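# Flip the gripper housing and return it to its tray

## Task

Turn the loose (unbolted) gripper housing over so it is upside down and set it back into its tray. Both halves of the housing must be together, and no part of it may stick out past the tray's open edge by more than about a fingernail's width. The tray is loose: at the end it must rest on all four feet on the raised bench top, with no foot hanging more than half off an edge. Everything must stay in place by itself, without the robot holding it. Finally, release the housing and move the grippers away.

## Robot and tools

Robot: two arms, left_arm and right_arm, each with six joints and a parallel gripper. The names are labels only. left_arm sits on the +y side of the shared scene frame. That frame has its origin on the table surface midway between the arms, +x pointing out over the table and +z pointing up. Positions are in metres.

Tool execute_actions. Argument "actions" is a list that is empty or holds exactly one item. An empty list sends nothing and returns the current state with camera pictures. A motion item is {"rows": [...], "steps": n}: n is 3 to 15 control steps of 1/30 s each, with 15 as the default. Each row drives one step, and if there are fewer rows than steps the last row repeats. A wait item is {"steps": n} with no rows, n up to 300. It sends nothing and returns once n steps have passed since the previous result, and your reply time counts toward those steps. Optional "pictures": true adds images to a motion or wait result. A refused call moves nothing.

Row layout: one flat list of 14 numbers covering both arms, even when only one arm should move. Numbers 1 to 7 are for left_arm and 8 to 14 for right_arm. Within each arm the order is waist, shoulder, elbow, forearm roll, wrist pitch, wrist roll, then gripper opening. The six joint values are absolute target angles in radians, the same quantities printed in Joint positions. They are not offsets. Stated ranges per arm: waist -6.283 to 6.283, shoulder -2.059 to 2.094, elbow -3.927 to 0.192, forearm roll -6.283 to 6.283, wrist pitch -1.693 to 3.142, wrist roll -6.283 to 6.283. A true end stop may differ from these by up to 0.010 rad. A target more than 0.010 rad beyond a stated end, and farther out than the joint's last reading, causes refusal. Otherwise, targets past the real end are clipped to it, and the result may report "joint sent to its limit", possibly about an earlier action. No such line does not prove there is room left. Opening is a scaled value from -1 (closed) to +1 (fully open, about 0.084 m between pads).

Motion behaviour: joint targets change by at most 3.14 rad/s, with about 0.16 s of acceleration from rest, and all joints of an arm are timed to finish together. Each step's target is held within 0.623 rad of the measured angle. If a target would move the hand more than 70 mm from where it is now, the whole arm's target is scaled back toward its current angles. So plan large moves as several calls. Arms keep heading to the last row sent while you think or wait, until they settle or a step is HELD. The final 3 steps of each action are run after its result is taken, so your next action begins only after them.

Result lines: the state line gives, for each arm, end_effector_position (m), end_effector_quat_wxyz and linear/angular velocities (m/s, rad/s) in the scene frame. The printed hand position can be off, more so when the arm reaches far. Joint positions and Joint velocities list each arm's six joints (rad, rad/s) and then the pad gap (m, m/s). grip_measured is the actual opening on the command scale. HELD marks steps where your row, or part of it, was not sent. "joint command not followed" means the clearance check altered or blocked joint targets, while the rest of the row was applied. Joint torques are total drive outputs, with offset, scale and noise, and are nonzero in free air. MOTOR HOT appears from 65 °C. At 80 °C an OVER-TEMPERATURE FAULT brakes the arm until it cools. A TORQUE FAULT, when contact load reaches a joint limit (waist 47.5, shoulder 47.5, elbow 28.5, forearm roll 28.5, wrist pitch 19, wrist roll 19 N m; held weight counts), stops the arm, backs the joint off slightly, holds 10 s and drops the rest of the call.

Gripper geometry: the fingers point along the gripper's +z axis and close along its y axis. end_effector_position is the spot between the pads when closed, about 2 cm short of the fingertips. Closing pushes the tips about 10 mm farther along +z. To hold something, keep commanding an opening well under grip_measured; the larger the gap, the harder the squeeze (about 24 N per pad for parts up to about 6 cm). A fast close can hit harder. Sending back the grip_measured value gives only a light hold, and wide parts may slip.

Tool zoom_image: {"camera": name, "region": [x0, y0, x1, y1]} gives an enlarged view of that camera's most recent image. Pixel coordinates start at the top-left, and the region is at most 504 by 504. Cameras: cam_high, cam_low, cam_left_wrist, cam_right_wrist, each 504x504. Calibration data (K, distortion, T_world_to_cam) is supplied but may be off by a few degrees and millimetres. Wrist camera poses follow their arm's joint readings.

Tool finished_scene: {"scene": number of the current scene}. Only call it once the housing and tray are settled and the grippers are open and withdrawn.

Avoid: knocking or placing anything off the table, dropping or slamming the housing, tipping or dragging the tray off its feet, arms colliding or pressing on each other, hard pushes, and long heavy holds that overheat motors. Brief external tugs or pushes on parts can happen, so check the result before releasing.

Each tool is called after "Call:" as a command line: name --argument value for each argument, lists and objects as JSON in quotes; but a table of rows of numbers goes row by row, as --pt "numbers of a row", without its own name.

## Session

Call:
execute_actions --actions '[]'

Scene clock: 0.00 s of 5467.00 s.
left_arm: end_effector_position=(+0.3817, +0.5468, +0.3587) grip_measured=+1.00 end_effector_quat_wxyz=(-0.030, -0.273, +0.959, +0.071) end_effector_velocity=(-0.000, +0.000, +0.000) end_effector_angular_velocity=(-0.000, -0.001, +0.001) | right_arm: end_effector_position=(+0.5074, +0.0565, +0.3541) grip_measured=+1.00 end_effector_quat_wxyz=(-0.469, +0.578, +0.623, +0.242) end_effector_velocity=(+0.000, -0.000, +0.001) end_effector_angular_velocity=(+0.001, -0.002, -0.001)
Joint positions: left_arm=[ 0.595  0.096 -1.63   0.15   1.575  3.     0.084] | right_arm=[ 0.357  0.664 -2.066  1.112  1.529 -1.466  0.084]
Joint velocities: left_arm=[ 0.001 -0.    -0.001 -0.001  0.     0.    -0.   ] | right_arm=[-0.    -0.002 -0.     0.    -0.001 -0.     0.   ]
Joint torques (N m, as the arm reports them, + toward a larger angle): no reading
camera_calibration (this result's frames):
cam_left_wrist: T_world_to_cam=[[-0.521443, 0.842291, 0.136541, -0.273381], [0.846906, 0.530406, -0.0376695, -0.530565], [-0.104151, 0.0959946, -0.989918, 0.469368], [0, 0, 0, 1]] pos_world=[0.355671, 0.466624, 0.481978]
cam_right_wrist: T_world_to_cam=[[0.952716, 0.190897, -0.236411, -0.383504], [-0.11636, -0.489517, -0.864195, 0.463639], [-0.280699, 0.850842, -0.444158, 0.379426], [0, 0, 0, 1]] pos_world=[0.525824, -0.0226623, 0.478535]

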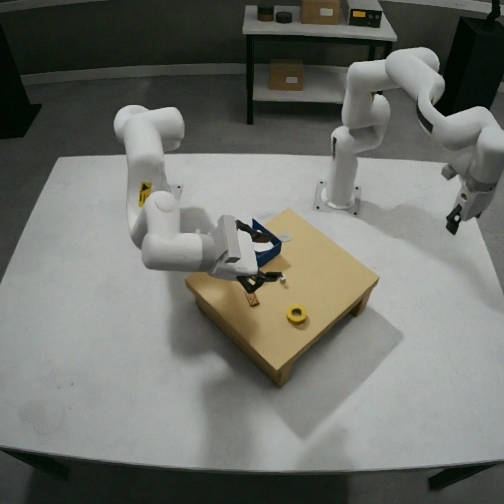

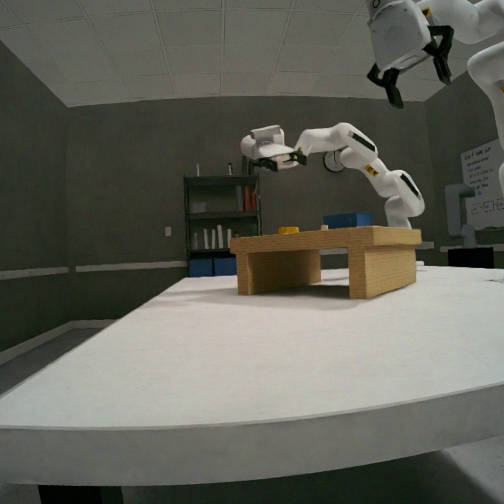

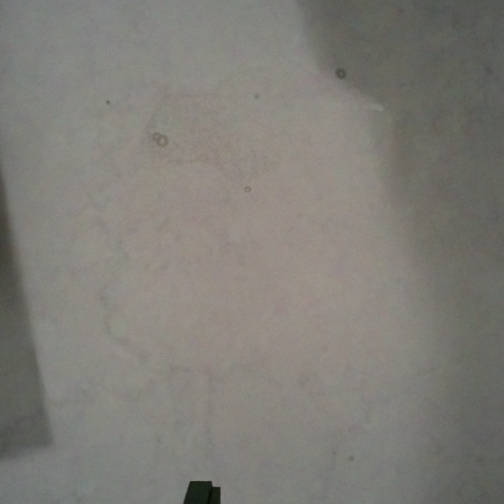

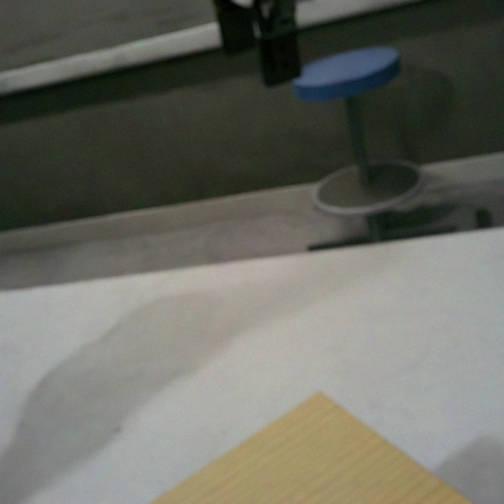

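Call:
execute_actions --actions '[{"rows":[[0.595,0.096,-1.63,0.15,1.575,3.0,1,0.2,0.2,-1.9,0.5,1.5,-1.466,1]],"steps":15}]'

Call:
execute_actions --actions '[{"rows":[[0.595,0.096,-1.63,0.15,1.575,3.0,1,-0.6,0,-1.4,0,1.4,1.571,1]],"steps":15}]'

Call:
execute_actions --actions '[{"steps":30}]' --pictures true

Call:
zoom_image --camera "cam_high" --region '[180,190,320,310]'

Scene clock: 1.57 s of 5467.00 s.
left_arm: end_effector_position=(+0.3818, +0.5469, +0.3584) grip_measured=+1.00 end_effector_quat_wxyz=(-0.030, -0.273, +0.959, +0.071) end_effector_velocity=(-0.000, -0.000, -0.000) end_effector_angular_velocity=(+0.001, +0.002, -0.001) | right_arm: end_effector_position=(+0.5122, -0.0540, +0.4095) grip_measured=+1.00 end_effector_quat_wxyz=(-0.285, +0.625, +0.686, +0.240) end_effector_velocity=(-0.005, -0.369, +0.164) end_effector_angular_velocity=(-0.931, -0.753, -0.315)
Joint positions: left_arm=[ 0.595  0.096 -1.63   0.15   1.575  3.     0.084] | right_arm=[ 0.266  0.397 -1.972  0.761  1.512 -1.466  0.084]
Joint velocities: left_arm=[-0.001  0.     0.001  0.002  0.001  0.    -0.   ] | right_arm=[-0.277 -0.804  0.307 -1.072 -0.049 -0.     0.   ]
Joint torques (N m, as the arm reports them, + toward a larger angle): left_arm=[  1.09 -17.48 -19.12   0.53  -1.91   0.48] | right_arm=[ -0.08 -35.76 -18.4    0.45  -1.22   0.14]
Steps of this call (steps 1 to 35: nothing new was sent; steps 36 to 47: the first 12 steps of this action). Readings (joint positions):
36: left_arm=[0.595 0.096 -1.630 0.150 1.575 3.000] | right_arm=[0.357 0.664 -2.066 1.112 1.529 -1.466]
37: left_arm=[0.595 0.096 -1.630 0.150 1.575 3.000] | right_arm=[0.356 0.661 -2.064 1.107 1.529 -1.466]
39: left_arm=[0.595 0.096 -1.630 0.150 1.575 3.000] | right_arm=[0.347 0.631 -2.046 1.059 1.527 -1.466]
43: left_arm=[0.595 0.096 -1.630 0.150 1.575 3.000] | right_arm=[0.303 0.507 -2.012 0.906 1.519 -1.466]
47: the state above

Scene clock: 2.07 s of 5467.00 s.
left_arm: end_effector_position=(+0.3818, +0.5469, +0.3583) grip_measured=+1.00 end_effector_quat_wxyz=(-0.030, -0.273, +0.959, +0.071) end_effector_velocity=(-0.000, +0.000, +0.000) end_effector_angular_velocity=(+0.002, +0.001, -0.000) | right_arm: end_effector_position=(+0.5239, -0.2596, +0.3958) grip_measured=+1.00 end_effector_quat_wxyz=(-0.139, +0.798, +0.562, +0.169) end_effector_velocity=(-0.009, -0.438, -0.105) end_effector_angular_velocity=(-0.373, +0.391, -1.197)
Joint positions: left_arm=[ 0.595  0.096 -1.63   0.15   1.575  3.     0.084] | right_arm=[ 0.026  0.196 -1.775  0.429  1.475 -1.268  0.084]
Joint velocities: left_arm=[-0.    -0.     0.     0.002  0.001 -0.     0.   ] | right_arm=[-0.611 -0.196  0.395 -0.445 -0.076  0.608 -0.   ]
Joint torques (N m, as the arm reports them, + toward a larger angle): left_arm=[  1.35 -17.39 -19.24   0.58  -1.85   0.45] | right_arm=[ -0.91 -30.33 -18.15   0.03  -1.49   0.23]
Steps of this call (steps 1 to 3: the last 3 steps of your previous action; steps 4 to 15: the first 12 steps of this action). Readings (joint positions):
4: left_arm=[0.595 0.096 -1.630 0.150 1.575 3.000] | right_arm=[0.230 0.291 -1.934 0.621 1.506 -1.466]
5: left_arm=[0.595 0.096 -1.630 0.150 1.575 3.000] | right_arm=[0.219 0.268 -1.923 0.592 1.503 -1.460]
7: left_arm=[0.595 0.096 -1.630 0.150 1.575 3.000] | right_arm=[0.185 0.245 -1.900 0.559 1.497 -1.426]
11: left_arm=[0.595 0.096 -1.630 0.150 1.575 3.000] | right_arm=[0.106 0.225 -1.829 0.491 1.486 -1.348]
15: the state above

Scene clock: 3.07 s of 5467.00 s.
left_arm: end_effector_position=(+0.3818, +0.5469, +0.3583) grip_measured=+1.00 end_effector_quat_wxyz=(-0.030, -0.273, +0.959, +0.071) end_effector_velocity=(-0.000, -0.000, -0.000) end_effector_angular_velocity=(-0.001, +0.001, +0.000) | right_arm: end_effector_position=(+0.3767, -0.6166, +0.3229) grip_measured=+1.00 end_effector_quat_wxyz=(-0.015, +0.956, -0.293, +0.009) end_effector_velocity=(-0.185, -0.188, -0.039) end_effector_angular_velocity=(-0.113, +0.269, -3.125)
Joint positions: left_arm=[ 0.595  0.096 -1.63   0.15   1.575  3.     0.084] | right_arm=[-0.552  0.015 -1.429  0.033  1.406 -0.01   0.084]
Joint velocities: left_arm=[-0.    -0.     0.001 -0.001  0.001 -0.    -0.   ] | right_arm=[-0.401 -0.125  0.237 -0.27  -0.046  2.766 -0.   ]
Joint torques (N m, as the arm reports them, + toward a larger angle): left_arm=[  1.89 -17.71 -19.13   0.66  -1.84   0.5 ] | right_arm=[  3.28 -25.12 -18.92   0.04  -1.36  -0.05]
Kept back: nothing.
Steps of this call (steps 1 to 3: the last 3 steps of your previous action; steps 4 to 30: the robot went on to your last target). Readings (joint positions):
1: left_arm=[0.595 0.096 -1.630 0.150 1.575 3.000] | right_arm=[0.005 0.190 -1.762 0.414 1.472 -1.247]
2: left_arm=[0.595 0.096 -1.630 0.150 1.575 3.000] | right_arm=[-0.015 0.183 -1.749 0.400 1.470 -1.227]
4: left_arm=[0.595 0.096 -1.630 0.150 1.575 3.000] | right_arm=[-0.057 0.170 -1.725 0.372 1.465 -1.184]
8: left_arm=[0.595 0.096 -1.630 0.150 1.575 3.000] | right_arm=[-0.139 0.145 -1.676 0.316 1.455 -1.089]
30: the state above
camera_calibration (this result's frames):
cam_left_wrist: T_world_to_cam=[[-0.521594, 0.842178, 0.136659, -0.27327], [0.846761, 0.530609, -0.0380653, -0.530576], [-0.10457, 0.0958632, -0.989886, 0.469207], [0, 0, 0, 1]] pos_world=[0.3558, 0.466691, 0.48161]
cam_right_wrist: T_world_to_cam=[[-0.565689, -0.824575, -0.0085183, -0.265587], [-0.824464, 0.565752, -0.013552, 0.734715], [0.0159939, -0.000643187, -0.999872, 0.444222], [0, 0, 0, 1]] pos_world=[0.448401, -0.634378, 0.451859]

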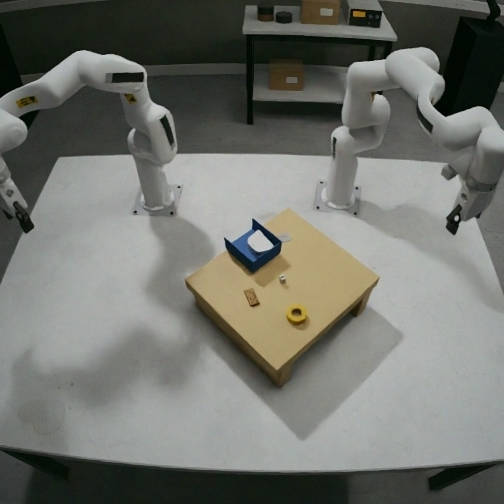

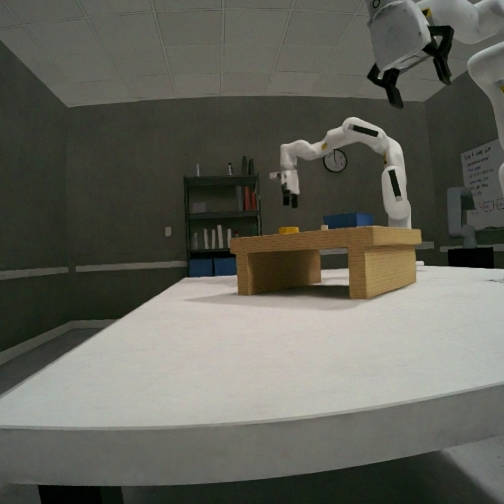

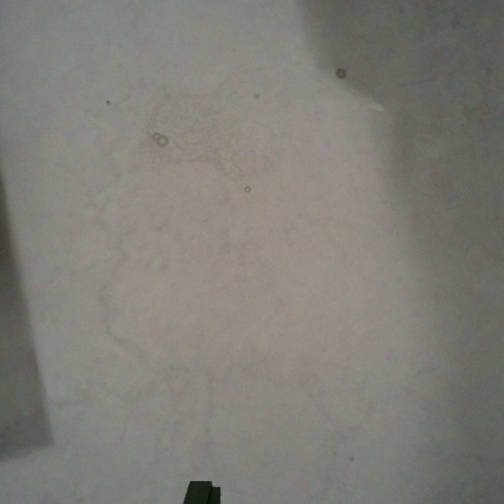

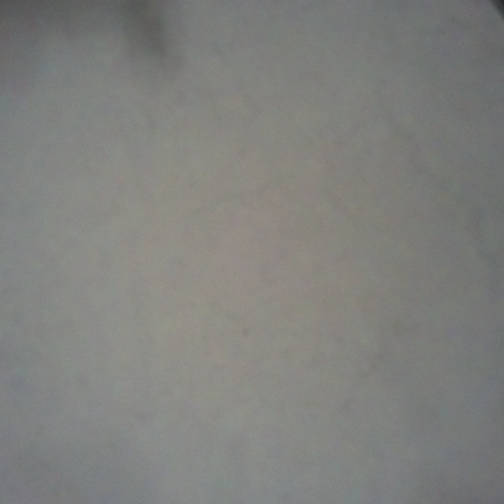

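Region (180, 190, 320, 310) of cam_high's 504x504 image, scaled by 3.600, with more detail than that image has; it fills the top 432 rows of this view, and the rest is white.

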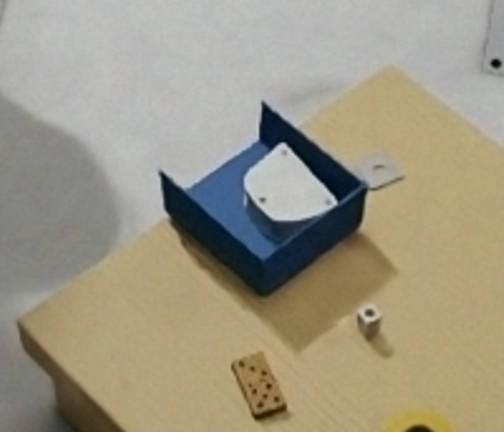

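Call:
execute_actions --actions '[{"rows":[[0.7,0.096,-1.63,0.15,1.575,3.0,1,0.1,0.05,-1.55,0,1.45,1.571,1]],"steps":15}]'

Call:
execute_actions --actions '[{"rows":[[0.7,0.096,-1.63,0.15,1.575,3.0,1,0.84,0.194,-1.588,0,1.394,1.571,1]],"steps":15}]'

Call:
execute_actions --actions '[{"steps":12}]' --pictures true

Scene clock: 4.23 s of 5467.00 s.
left_arm: end_effector_position=(+0.3556, +0.5902, +0.3584) grip_measured=+1.00 end_effector_quat_wxyz=(-0.034, -0.322, +0.944, +0.070) end_effector_velocity=(-0.004, +0.006, -0.001) end_effector_angular_velocity=(-0.003, +0.000, +0.015) | right_arm: end_effector_position=(+0.4275, -0.5263, +0.3328) grip_measured=+1.00 end_effector_quat_wxyz=(+0.006, -0.566, +0.824, -0.008) end_effector_velocity=(+0.174, +0.372, +0.043) end_effector_angular_velocity=(-0.022, -0.055, +0.831)
Joint positions: left_arm=[ 0.698  0.096 -1.63   0.15   1.575  3.     0.084] | right_arm=[-0.323  0.021 -1.461  0.     1.42   1.568  0.084]
Joint velocities: left_arm=[ 0.015  0.001  0.001 -0.002 -0.     0.     0.   ] | right_arm=[ 0.837  0.058 -0.175 -0.001  0.058  0.006 -0.   ]
Joint torques (N m, as the arm reports them, + toward a larger angle): left_arm=[  1.17 -17.52 -19.09   0.67  -1.83   0.52] | right_arm=[ -1.58 -26.13 -17.85  -0.58  -1.37   0.28]
Steps of this call (steps 1 to 23: the robot went on to your last target; steps 24 to 35: the first 12 steps of this action). Readings (joint positions):
24: left_arm=[0.595 0.096 -1.630 0.150 1.575 3.000] | right_arm=[-0.600 0.000 -1.400 0.000 1.400 1.565]
25: left_arm=[0.599 0.096 -1.630 0.150 1.575 3.000] | right_arm=[-0.596 0.000 -1.401 -0.000 1.401 1.566]
27: left_arm=[0.635 0.096 -1.630 0.149 1.575 3.000] | right_arm=[-0.557 0.004 -1.411 -0.001 1.404 1.566]
31: left_arm=[0.691 0.096 -1.630 0.151 1.575 3.000] | right_arm=[-0.435 0.013 -1.438 0.000 1.412 1.567]
35: the state above

Scene clock: 4.73 s of 5467.00 s.
left_arm: end_effector_position=(+0.3550, +0.5911, +0.3583) grip_measured=+1.00 end_effector_quat_wxyz=(-0.034, -0.323, +0.943, +0.070) end_effector_velocity=(-0.000, +0.000, +0.000) end_effector_angular_velocity=(-0.001, -0.001, +0.001) | right_arm: end_effector_position=(+0.4804, -0.3295, +0.3247) grip_measured=+1.00 end_effector_quat_wxyz=(-0.006, +0.721, -0.693, +0.006) end_effector_velocity=(+0.019, +0.410, -0.033) end_effector_angular_velocity=(-0.001, +0.026, +0.800)
Joint positions: left_arm=[ 0.7    0.096 -1.63   0.15   1.575  3.     0.084] | right_arm=[ 0.085  0.094 -1.526  0.     1.415  1.57   0.084]
Joint velocities: left_arm=[ 0.001 -0.    -0.    -0.001  0.     0.    -0.   ] | right_arm=[ 0.802  0.14  -0.085  0.    -0.03   0.002 -0.   ]
Joint torques (N m, as the arm reports them, + toward a larger angle): left_arm=[  1.21 -17.59 -19.2    0.67  -1.83   0.51] | right_arm=[ -0.84 -29.41 -17.61  -0.37  -1.73   0.  ]
Steps of this call (steps 1 to 3: the last 3 steps of your previous action; steps 4 to 15: the first 12 steps of this action). Readings (joint positions):
4: left_arm=[0.699 0.096 -1.630 0.150 1.575 3.000] | right_arm=[-0.212 0.028 -1.484 0.000 1.428 1.569]
5: left_arm=[0.699 0.096 -1.630 0.150 1.575 3.000] | right_arm=[-0.184 0.032 -1.490 0.000 1.428 1.569]
7: left_arm=[0.699 0.096 -1.630 0.150 1.575 3.000] | right_arm=[-0.130 0.045 -1.501 0.000 1.425 1.569]
11: left_arm=[0.700 0.096 -1.630 0.150 1.575 3.000] | right_arm=[-0.022 0.073 -1.513 0.000 1.420 1.569]
15: the state above

Scene clock: 5.13 s of 5467.00 s.
left_arm: end_effector_position=(+0.3550, +0.5911, +0.3583) grip_measured=+1.00 end_effector_quat_wxyz=(-0.034, -0.323, +0.943, +0.070) end_effector_velocity=(-0.001, +0.001, +0.000) end_effector_angular_velocity=(+0.001, +0.000, +0.002) | right_arm: end_effector_position=(+0.4587, -0.1669, +0.3143) grip_measured=+1.00 end_effector_quat_wxyz=(-0.004, +0.822, -0.570, +0.003) end_effector_velocity=(-0.121, +0.393, -0.025) end_effector_angular_velocity=(-0.006, +0.019, +0.787)
Joint positions: left_arm=[ 0.7    0.096 -1.63   0.15   1.575  3.     0.084] | right_arm=[ 0.404  0.138 -1.554  0.     1.406  1.57   0.084]
Joint velocities: left_arm=[ 0.002 -0.    -0.001  0.001  0.001 -0.     0.   ] | right_arm=[ 0.788  0.102 -0.062  0.001 -0.02   0.001 -0.   ]
Joint torques (N m, as the arm reports them, + toward a larger angle): left_arm=[  1.18 -17.58 -19.1    0.68  -1.72   0.47] | right_arm=[ -1.18 -29.76 -18.34  -0.12  -1.29   0.09]
Kept back: nothing.
Steps of this call (steps 1 to 3: the last 3 steps of your previous action; steps 4 to 12: the robot went on to your last target). Readings (joint positions):
1: left_arm=[0.700 0.096 -1.630 0.150 1.575 3.000] | right_arm=[0.112 0.098 -1.529 0.000 1.414 1.570]
2: left_arm=[0.700 0.096 -1.630 0.150 1.575 3.000] | right_arm=[0.139 0.103 -1.532 0.000 1.413 1.570]
4: left_arm=[0.700 0.096 -1.630 0.150 1.575 3.000] | right_arm=[0.192 0.111 -1.537 0.000 1.412 1.570]
8: left_arm=[0.700 0.096 -1.630 0.150 1.575 3.000] | right_arm=[0.299 0.125 -1.546 0.000 1.409 1.570]
12: the state above
camera_calibration (this result's frames):
cam_left_wrist: T_world_to_cam=[[-0.606982, 0.782878, 0.136659, -0.259135], [0.786491, 0.616428, -0.0380653, -0.560701], [-0.114041, 0.0843758, -0.989887, 0.472317], [0, 0, 0, 1]] pos_world=[0.337559, 0.50865, 0.48161]
cam_right_wrist: T_world_to_cam=[[-0.939032, -0.343516, 0.0147053, 0.395826], [-0.343624, 0.939091, -0.00551689, 0.387013], [-0.0119145, -0.0102336, -0.999877, 0.445747], [0, 0, 0, 1]] pos_world=[0.509991, -0.222906, 0.442006]

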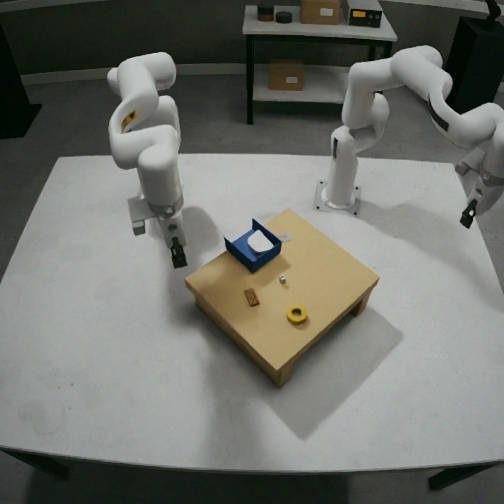

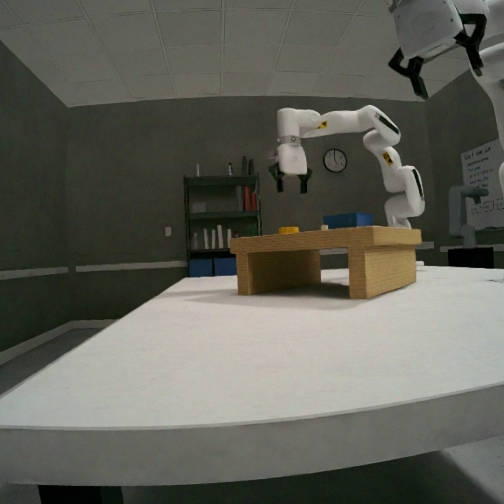

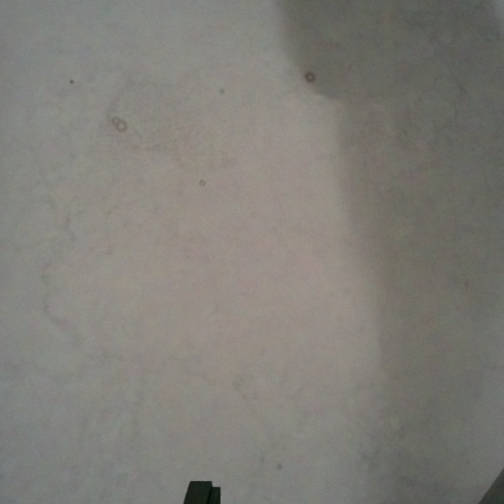

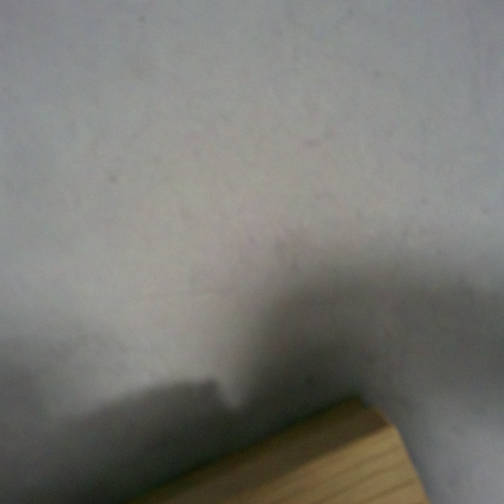

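Call:
execute_actions --actions '[{"rows":[[0.7,0.096,-1.63,0.15,1.575,3.0,1,0.93,0.17,-1.56,0,1.39,1.571,1]],"steps":15}]'

Call:
execute_actions --actions '[{"steps":15}]' --pictures true

Scene clock: 5.70 s of 5467.00 s.
left_arm: end_effector_position=(+0.3550, +0.5911, +0.3583) grip_measured=+1.00 end_effector_quat_wxyz=(-0.034, -0.323, +0.943, +0.070) end_effector_velocity=(+0.000, -0.000, +0.001) end_effector_angular_velocity=(-0.000, -0.002, -0.000) | right_arm: end_effector_position=(+0.3370, +0.0302, +0.3033) grip_measured=+1.00 end_effector_quat_wxyz=(-0.001, +0.927, -0.375, +0.000) end_effector_velocity=(-0.290, +0.284, -0.016) end_effector_angular_velocity=(-0.008, +0.010, +0.768)
Joint positions: left_arm=[ 0.7    0.096 -1.63   0.15   1.575  3.     0.084] | right_arm=[ 0.85   0.168 -1.562  0.     1.393  1.571  0.084]
Joint velocities: left_arm=[-0.    -0.001 -0.001 -0.001 -0.    -0.     0.   ] | right_arm=[ 0.769  0.022  0.015  0.002 -0.023  0.001  0.   ]
Joint torques (N m, as the arm reports them, + toward a larger angle): left_arm=[  1.05 -17.74 -19.2    0.71  -1.78   0.56] | right_arm=[ -1.95 -29.9  -18.12  -0.32  -1.52   0.06]
Steps of this call (steps 1 to 5: the robot went on to your last target; steps 6 to 17: the first 12 steps of this action). Readings (joint positions):
6: left_arm=[0.700 0.096 -1.630 0.150 1.575 3.000] | right_arm=[0.562 0.158 -1.566 0.000 1.401 1.570]
7: left_arm=[0.700 0.096 -1.630 0.150 1.575 3.000] | right_arm=[0.588 0.161 -1.567 0.000 1.401 1.571]
9: left_arm=[0.700 0.096 -1.630 0.150 1.575 3.000] | right_arm=[0.640 0.162 -1.565 0.000 1.399 1.571]
13: left_arm=[0.700 0.096 -1.630 0.150 1.575 3.000] | right_arm=[0.745 0.165 -1.564 0.000 1.396 1.571]
17: the state above

Scene clock: 6.20 s of 5467.00 s.
left_arm: end_effector_position=(+0.3550, +0.5911, +0.3583) grip_measured=+1.00 end_effector_quat_wxyz=(-0.034, -0.323, +0.943, +0.070) end_effector_velocity=(+0.000, -0.001, -0.000) end_effector_angular_velocity=(-0.000, +0.000, -0.002) | right_arm: end_effector_position=(+0.3061, +0.0582, +0.3016) grip_measured=+1.00 end_effector_quat_wxyz=(-0.000, +0.941, -0.338, +0.000) end_effector_velocity=(-0.003, +0.003, -0.000) end_effector_angular_velocity=(-0.001, -0.000, +0.008)
Joint positions: left_arm=[ 0.7    0.096 -1.63   0.15   1.575  3.     0.084] | right_arm=[ 0.929  0.17  -1.56  -0.     1.39   1.571  0.084]
Joint velocities: left_arm=[-0.002  0.     0.001 -0.    -0.     0.    -0.   ] | right_arm=[ 0.009  0.001 -0.    -0.001 -0.001  0.     0.   ]
Joint torques (N m, as the arm reports them, + toward a larger angle): left_arm=[  1.3  -17.67 -19.1    0.55  -1.79   0.5 ] | right_arm=[ -0.54 -29.13 -18.32  -0.53  -1.39   0.26]
Kept back: nothing.
Steps of this call (steps 1 to 3: the last 3 steps of your previous action; steps 4 to 15: the robot went on to your last target). Readings (joint positions):
1: left_arm=[0.700 0.096 -1.630 0.150 1.575 3.000] | right_arm=[0.874 0.168 -1.561 0.000 1.392 1.571]
2: left_arm=[0.700 0.096 -1.630 0.150 1.575 3.000] | right_arm=[0.894 0.169 -1.561 0.000 1.391 1.571]
4: left_arm=[0.700 0.096 -1.630 0.150 1.575 3.000] | right_arm=[0.916 0.169 -1.560 0.000 1.391 1.571]
8: left_arm=[0.700 0.096 -1.630 0.150 1.575 3.000] | right_arm=[0.925 0.170 -1.560 -0.000 1.390 1.571]
15: the state above
camera_calibration (this result's frames):
cam_left_wrist: T_world_to_cam=[[-0.606988, 0.782873, 0.136659, -0.259134], [0.786486, 0.616434, -0.0380653, -0.560703], [-0.114042, 0.0843753, -0.989887, 0.472317], [0, 0, 0, 1]] pos_world=[0.337558, 0.508653, 0.48161]
cam_right_wrist: T_world_to_cam=[[-0.641291, -0.76691, 0.0244018, 0.260643], [-0.767215, 0.641365, -0.00569542, 0.27021], [-0.0112826, -0.0223739, -0.999686, 0.433983], [0, 0, 0, 1]] pos_world=[0.379354, 0.0362968, 0.429025]

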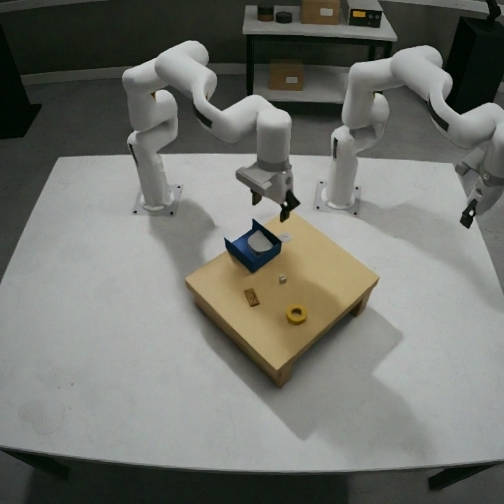

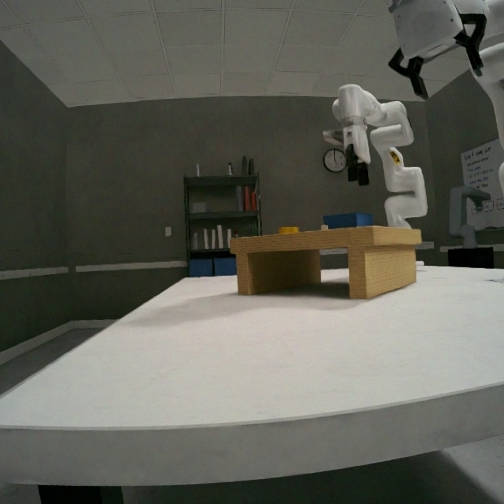

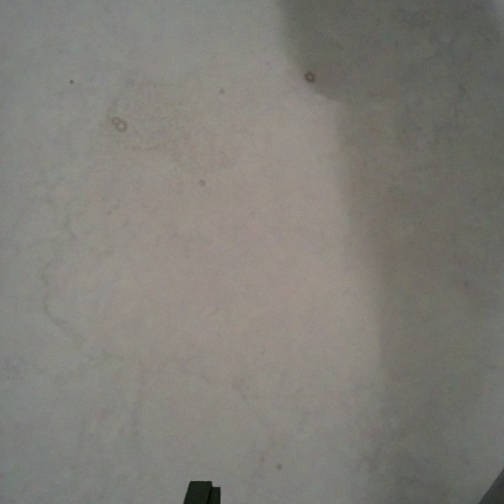

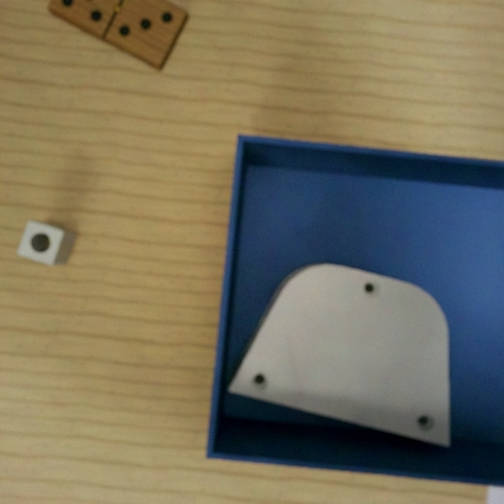

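Call:
execute_actions --actions '[{"rows":[[0.7,0.096,-1.63,0.15,1.575,3.0,1,0.855,0.14,-1.32,0,1.18,0.158,0.62]],"steps":15}]'

Call:
execute_actions --actions '[{"steps":12}]' --pictures true

Scene clock: 6.93 s of 5467.00 s.
left_arm: end_effector_position=(+0.3550, +0.5911, +0.3583) grip_measured=+1.00 end_effector_quat_wxyz=(-0.034, -0.323, +0.943, +0.070) end_effector_velocity=(+0.000, +0.000, +0.000) end_effector_angular_velocity=(-0.000, -0.001, +0.000) | right_arm: end_effector_position=(+0.3236, +0.0277, +0.2389) grip_measured=+0.62 end_effector_quat_wxyz=(+0.003, +1.000, -0.019, -0.002) end_effector_velocity=(+0.027, -0.056, -0.097) end_effector_angular_velocity=(+0.034, -0.003, +2.706)
Joint positions: left_arm=[ 0.7    0.096 -1.63   0.15   1.575  3.     0.084] | right_arm=[ 0.865  0.147 -1.353 -0.     1.214  0.856  0.07 ]
Joint velocities: left_arm=[ 0.     0.    -0.001 -0.001  0.     0.    -0.   ] | right_arm=[-0.112 -0.053  0.353  0.001 -0.327 -2.818 -0.   ]
Joint torques (N m, as the arm reports them, + toward a larger angle): left_arm=[  1.3  -17.69 -19.21   0.68  -1.81   0.48] | right_arm=[  2.14 -32.77 -21.55  -0.37  -2.07   0.18]
Steps of this call (steps 1 to 10: the robot went on to your last target; steps 11 to 22: the first 12 steps of this action). Readings (joint positions):
11: left_arm=[0.700 0.096 -1.630 0.150 1.575 3.000] | right_arm=[0.930 0.170 -1.560 -0.000 1.390 1.571]
12: left_arm=[0.700 0.096 -1.630 0.150 1.575 3.000] | right_arm=[0.929 0.170 -1.558 0.000 1.388 1.565]
14: left_arm=[0.700 0.096 -1.630 0.150 1.575 3.000] | right_arm=[0.925 0.166 -1.541 0.000 1.371 1.516]
18: left_arm=[0.700 0.096 -1.630 0.150 1.575 3.000] | right_arm=[0.892 0.155 -1.439 -0.000 1.284 1.232]
22: the state above

Scene clock: 7.33 s of 5467.00 s.
left_arm: end_effector_position=(+0.3550, +0.5911, +0.3583) grip_measured=+1.00 end_effector_quat_wxyz=(-0.034, -0.323, +0.943, +0.070) end_effector_velocity=(-0.001, +0.001, -0.000) end_effector_angular_velocity=(+0.001, +0.001, +0.003) | right_arm: end_effector_position=(+0.3263, +0.0235, +0.2314) grip_measured=+0.62 end_effector_quat_wxyz=(-0.000, +0.950, +0.312, +0.000) end_effector_velocity=(-0.000, -0.002, -0.003) end_effector_angular_velocity=(-0.004, +0.003, +0.184)
Joint positions: left_arm=[ 0.7    0.096 -1.63   0.15   1.575  3.     0.084] | right_arm=[ 0.855  0.14  -1.321  0.     1.18   0.174  0.07 ]
Joint velocities: left_arm=[ 0.003 -0.     0.001  0.001 -0.    -0.001 -0.   ] | right_arm=[-0.003  0.     0.008 -0.    -0.003 -0.187  0.   ]
Joint torques (N m, as the arm reports them, + toward a larger angle): left_arm=[  1.26 -17.85 -19.11   0.62  -1.85   0.56] | right_arm=[ -0.43 -29.05 -18.64  -0.6   -1.26   0.36]
Kept back: nothing.
Steps of this call (steps 1 to 3: the last 3 steps of your previous action; steps 4 to 12: the robot went on to your last target). Readings (joint positions):
1: left_arm=[0.700 0.096 -1.630 0.150 1.575 3.000] | right_arm=[0.862 0.145 -1.343 -0.000 1.204 0.762]
2: left_arm=[0.700 0.096 -1.630 0.150 1.575 3.000] | right_arm=[0.860 0.144 -1.337 -0.000 1.197 0.667]
4: left_arm=[0.700 0.096 -1.630 0.150 1.575 3.000] | right_arm=[0.858 0.141 -1.329 -0.000 1.188 0.484]
8: left_arm=[0.700 0.096 -1.630 0.150 1.575 3.000] | right_arm=[0.856 0.140 -1.323 0.000 1.182 0.237]
12: the state above
camera_calibration (this result's frames):
cam_left_wrist: T_world_to_cam=[[-0.606988, 0.782873, 0.136659, -0.259134], [0.786486, 0.616434, -0.0380654, -0.560703], [-0.114042, 0.0843754, -0.989886, 0.472317], [0, 0, 0, 1]] pos_world=[0.337558, 0.508653, 0.48161]
cam_right_wrist: T_world_to_cam=[[0.586394, -0.809661, 0.0243301, -0.150971], [-0.809793, -0.586681, -0.00636846, 0.350459], [0.0194303, -0.0159679, -0.999684, 0.353139], [0, 0, 0, 1]] pos_world=[0.365467, 0.089011, 0.358932]

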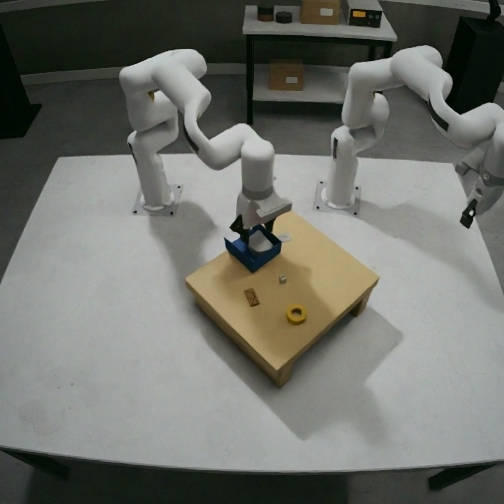

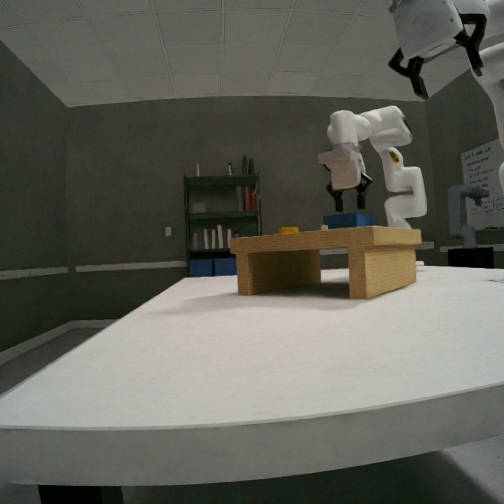

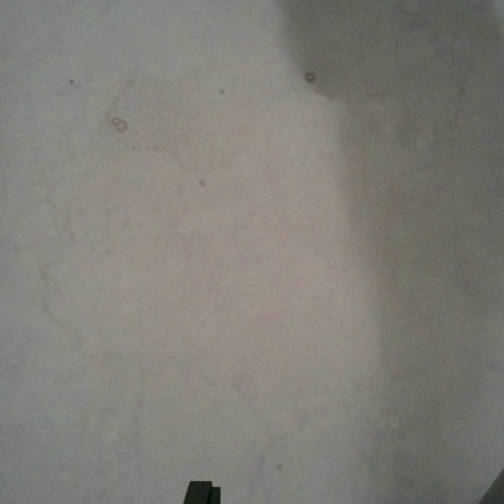

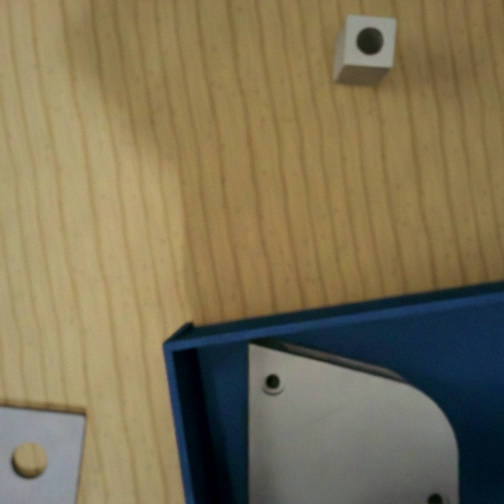

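Call:
execute_actions --actions '[{"rows":[[0.7,0.096,-1.63,0.15,1.575,3.0,1,0.855,0.172,-1.262,0,1.09,0.158,0.62]],"steps":12}]'

Call:
execute_actions --actions '[{"rows":[[0.7,0.096,-1.63,0.15,1.575,3.0,1,0.855,0.197,-1.203,0,1.006,0.158,0.62]],"steps":15}]' --pictures true

Scene clock: 7.80 s of 5467.00 s.
left_arm: end_effector_position=(+0.3550, +0.5911, +0.3583) grip_measured=+1.00 end_effector_quat_wxyz=(-0.034, -0.323, +0.943, +0.070) end_effector_velocity=(-0.000, +0.001, -0.000) end_effector_angular_velocity=(-0.001, -0.000, +0.001) | right_arm: end_effector_position=(+0.3280, +0.0254, +0.2011) grip_measured=+0.62 end_effector_quat_wxyz=(-0.001, +0.948, +0.319, +0.001) end_effector_velocity=(+0.004, -0.002, -0.021) end_effector_angular_velocity=(+0.005, -0.015, -0.000)
Joint positions: left_arm=[ 0.7    0.096 -1.63   0.15   1.575  3.     0.084] | right_arm=[ 0.855  0.168 -1.269  0.     1.097  0.158  0.07 ]
Joint velocities: left_arm=[ 0.002  0.     0.    -0.001 -0.     0.     0.   ] | right_arm=[-0.005  0.012  0.049 -0.008 -0.074 -0.001  0.002]
Joint torques (N m, as the arm reports them, + toward a larger angle): left_arm=[  1.5  -17.66 -19.07   0.58  -1.8    0.57] | right_arm=[ -1.85 -22.99 -14.1   -0.23  -1.75   0.15]
Steps of this call (steps 1 to 5: the robot went on to your last target; steps 6 to 14: the first 9 steps of this action). Readings (joint positions):
6: left_arm=[0.700 0.096 -1.630 0.150 1.575 3.000] | right_arm=[0.855 0.140 -1.320 0.000 1.180 0.160]
7: left_arm=[0.700 0.096 -1.630 0.150 1.575 3.000] | right_arm=[0.855 0.141 -1.318 -0.000 1.174 0.159]
9: left_arm=[0.700 0.096 -1.630 0.150 1.575 3.000] | right_arm=[0.855 0.151 -1.299 -0.000 1.139 0.159]
13: left_arm=[0.700 0.096 -1.630 0.150 1.575 3.000] | right_arm=[0.856 0.168 -1.269 0.001 1.100 0.158]
14: the state above

Scene clock: 8.30 s of 5467.00 s.
left_arm: end_effector_position=(+0.3550, +0.5911, +0.3583) grip_measured=+1.00 end_effector_quat_wxyz=(-0.034, -0.323, +0.943, +0.070) end_effector_velocity=(-0.001, +0.001, +0.000) end_effector_angular_velocity=(+0.001, +0.000, +0.002) | right_arm: end_effector_position=(+0.3300, +0.0262, +0.1753) grip_measured=+0.62 end_effector_quat_wxyz=(-0.004, +0.948, +0.319, +0.008) end_effector_velocity=(+0.001, +0.000, +0.001) end_effector_angular_velocity=(+0.006, -0.006, -0.000)
Joint positions: left_arm=[ 0.7    0.096 -1.63   0.15   1.575  3.     0.084] | right_arm=[ 0.854  0.189 -1.215 -0.     1.008  0.158  0.07 ]
Joint velocities: left_arm=[ 0.002 -0.    -0.     0.001 -0.    -0.     0.   ] | right_arm=[-0.    -0.005  0.007 -0.001 -0.01   0.001 -0.   ]
Joint torques (N m, as the arm reports them, + toward a larger angle): left_arm=[  1.23 -17.77 -19.11   0.64  -1.74   0.47] | right_arm=[ 1.16  2.69 -0.87 -0.42 -0.8   0.44]
Steps of this call (steps 1 to 3: the last 3 steps of your previous action; steps 4 to 15: the first 12 steps of this action). Readings (joint positions):
4: left_arm=[0.700 0.096 -1.630 0.150 1.575 3.000] | right_arm=[0.856 0.169 -1.266 0.001 1.092 0.158]
5: left_arm=[0.700 0.096 -1.630 0.150 1.575 3.000] | right_arm=[0.856 0.169 -1.263 0.001 1.086 0.158]
7: left_arm=[0.700 0.096 -1.630 0.150 1.575 3.000] | right_arm=[0.856 0.178 -1.242 -0.000 1.051 0.158]
11: left_arm=[0.700 0.096 -1.630 0.150 1.575 3.000] | right_arm=[0.854 0.190 -1.217 -0.000 1.013 0.158]
15: the state above
camera_calibration (this result's frames):
cam_left_wrist: T_world_to_cam=[[-0.606988, 0.782873, 0.136659, -0.259134], [0.786486, 0.616434, -0.0380654, -0.560703], [-0.114042, 0.0843753, -0.989887, 0.472317], [0, 0, 0, 1]] pos_world=[0.337558, 0.508653, 0.48161]
cam_right_wrist: T_world_to_cam=[[0.598624, -0.800738, 0.0216569, -0.153307], [-0.800391, -0.599007, -0.0237654, 0.354988], [0.0320025, -0.00310751, -0.999483, 0.29246], [0, 0, 0, 1]] pos_world=[0.366543, 0.0907902, 0.304065]

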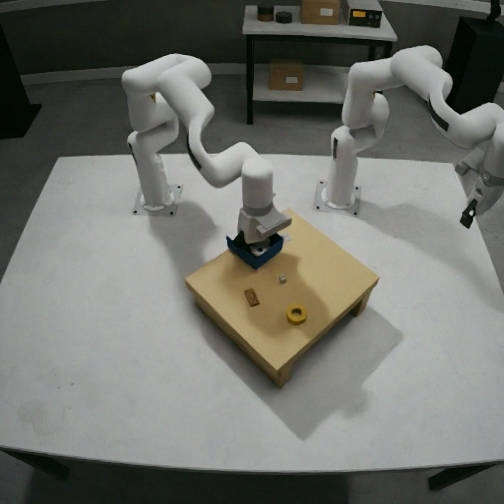

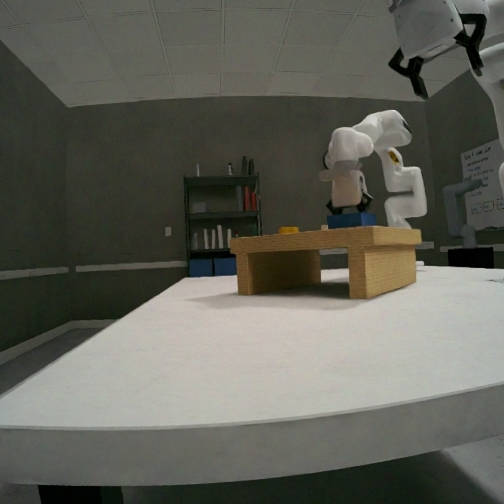

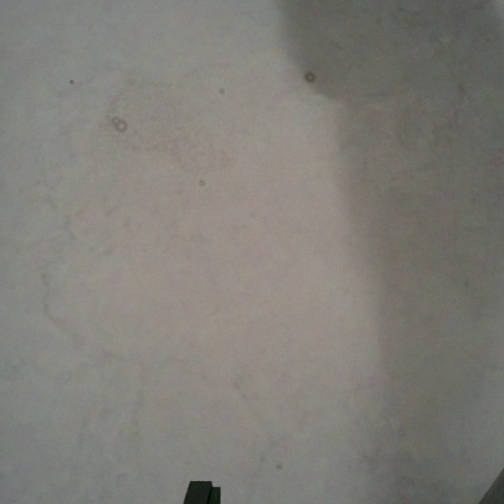

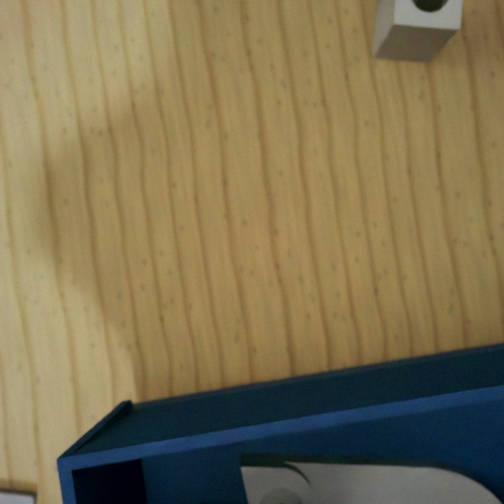

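Call:
execute_actions --actions '[{"rows":[[0.7,0.096,-1.63,0.15,1.575,3.0,1,0.855,0.155,-1.295,0,1.14,0.158,0.62]],"steps":15}]' --pictures true

Scene clock: 8.87 s of 5467.00 s.
left_arm: end_effector_position=(+0.3550, +0.5911, +0.3583) grip_measured=+1.00 end_effector_quat_wxyz=(-0.034, -0.323, +0.943, +0.070) end_effector_velocity=(+0.000, -0.000, +0.000) end_effector_angular_velocity=(+0.000, -0.000, -0.001) | right_arm: end_effector_position=(+0.3266, +0.0236, +0.2123) grip_measured=+0.62 end_effector_quat_wxyz=(+0.001, +0.948, +0.319, -0.002) end_effector_velocity=(-0.004, -0.005, +0.005) end_effector_angular_velocity=(-0.017, +0.019, -0.002)
Joint positions: left_arm=[ 0.7    0.096 -1.63   0.15   1.575  3.     0.084] | right_arm=[ 0.855  0.158 -1.29  -0.     1.137  0.158  0.07 ]
Joint velocities: left_arm=[-0.001  0.    -0.001  0.     0.    -0.     0.   ] | right_arm=[-0.002 -0.005 -0.013  0.002  0.044 -0.001 -0.   ]
Joint torques (N m, as the arm reports them, + toward a larger angle): left_arm=[  1.4  -17.5  -19.11   0.54  -1.75   0.55] | right_arm=[ -0.85 -29.15 -18.02  -0.5   -1.67   0.19]
Steps of this call (steps 1 to 3: the last 3 steps of your previous action; steps 4 to 5: the robot went on to your last target; steps 6 to 17: the first 12 steps of this action). Readings (joint positions):
6: left_arm=[0.700 0.096 -1.630 0.150 1.575 3.000] | right_arm=[0.854 0.189 -1.215 -0.000 1.006 0.158]
7: left_arm=[0.700 0.096 -1.630 0.150 1.575 3.000] | right_arm=[0.854 0.188 -1.217 -0.000 1.011 0.158]
9: left_arm=[0.700 0.096 -1.630 0.150 1.575 3.000] | right_arm=[0.855 0.186 -1.231 -0.000 1.055 0.158]
13: left_arm=[0.700 0.096 -1.630 0.150 1.575 3.000] | right_arm=[0.856 0.164 -1.279 -0.000 1.123 0.158]
17: the state above
camera_calibration (this result's frames):
cam_left_wrist: T_world_to_cam=[[-0.606988, 0.782873, 0.136659, -0.259134], [0.786486, 0.616434, -0.0380652, -0.560703], [-0.114041, 0.0843754, -0.989887, 0.472317], [0, 0, 0, 1]] pos_world=[0.337558, 0.508653, 0.48161]
cam_right_wrist: T_world_to_cam=[[0.599627, -0.799877, 0.0253696, -0.155271], [-0.800122, -0.599836, -0.000807582, 0.346596], [0.0158636, -0.0198146, -0.999678, 0.335314], [0, 0, 0, 1]] pos_world=[0.365105, 0.090347, 0.339425]

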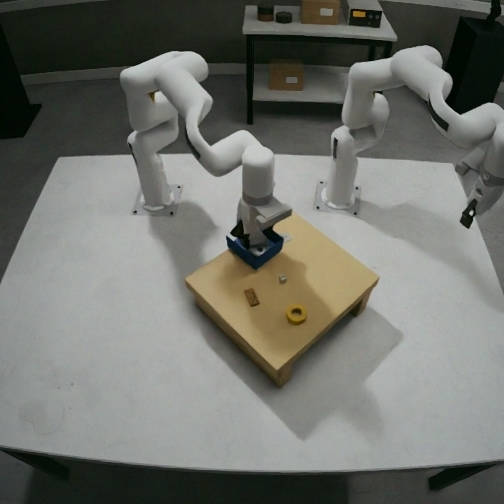

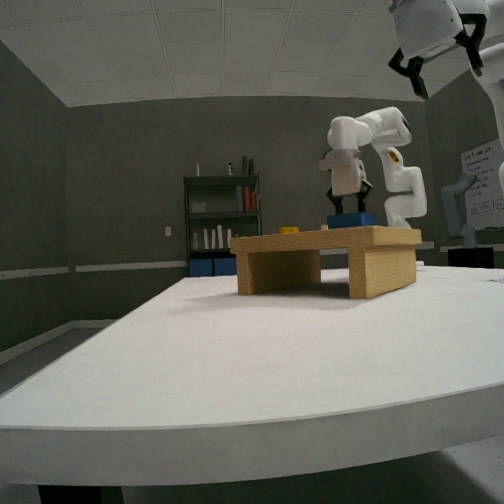

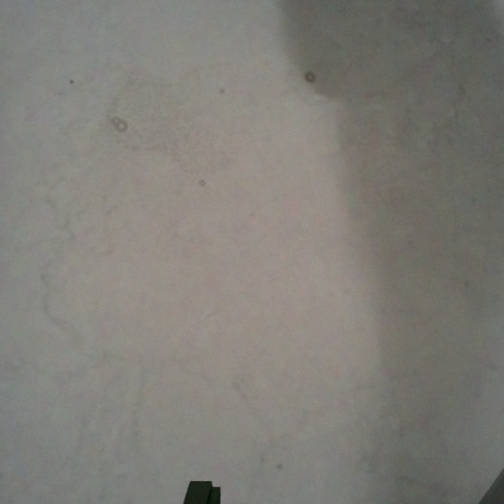

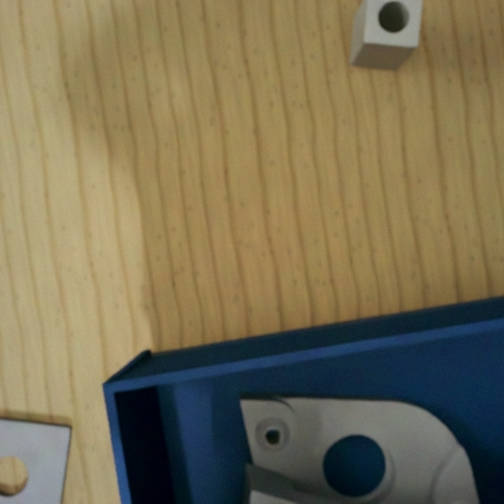

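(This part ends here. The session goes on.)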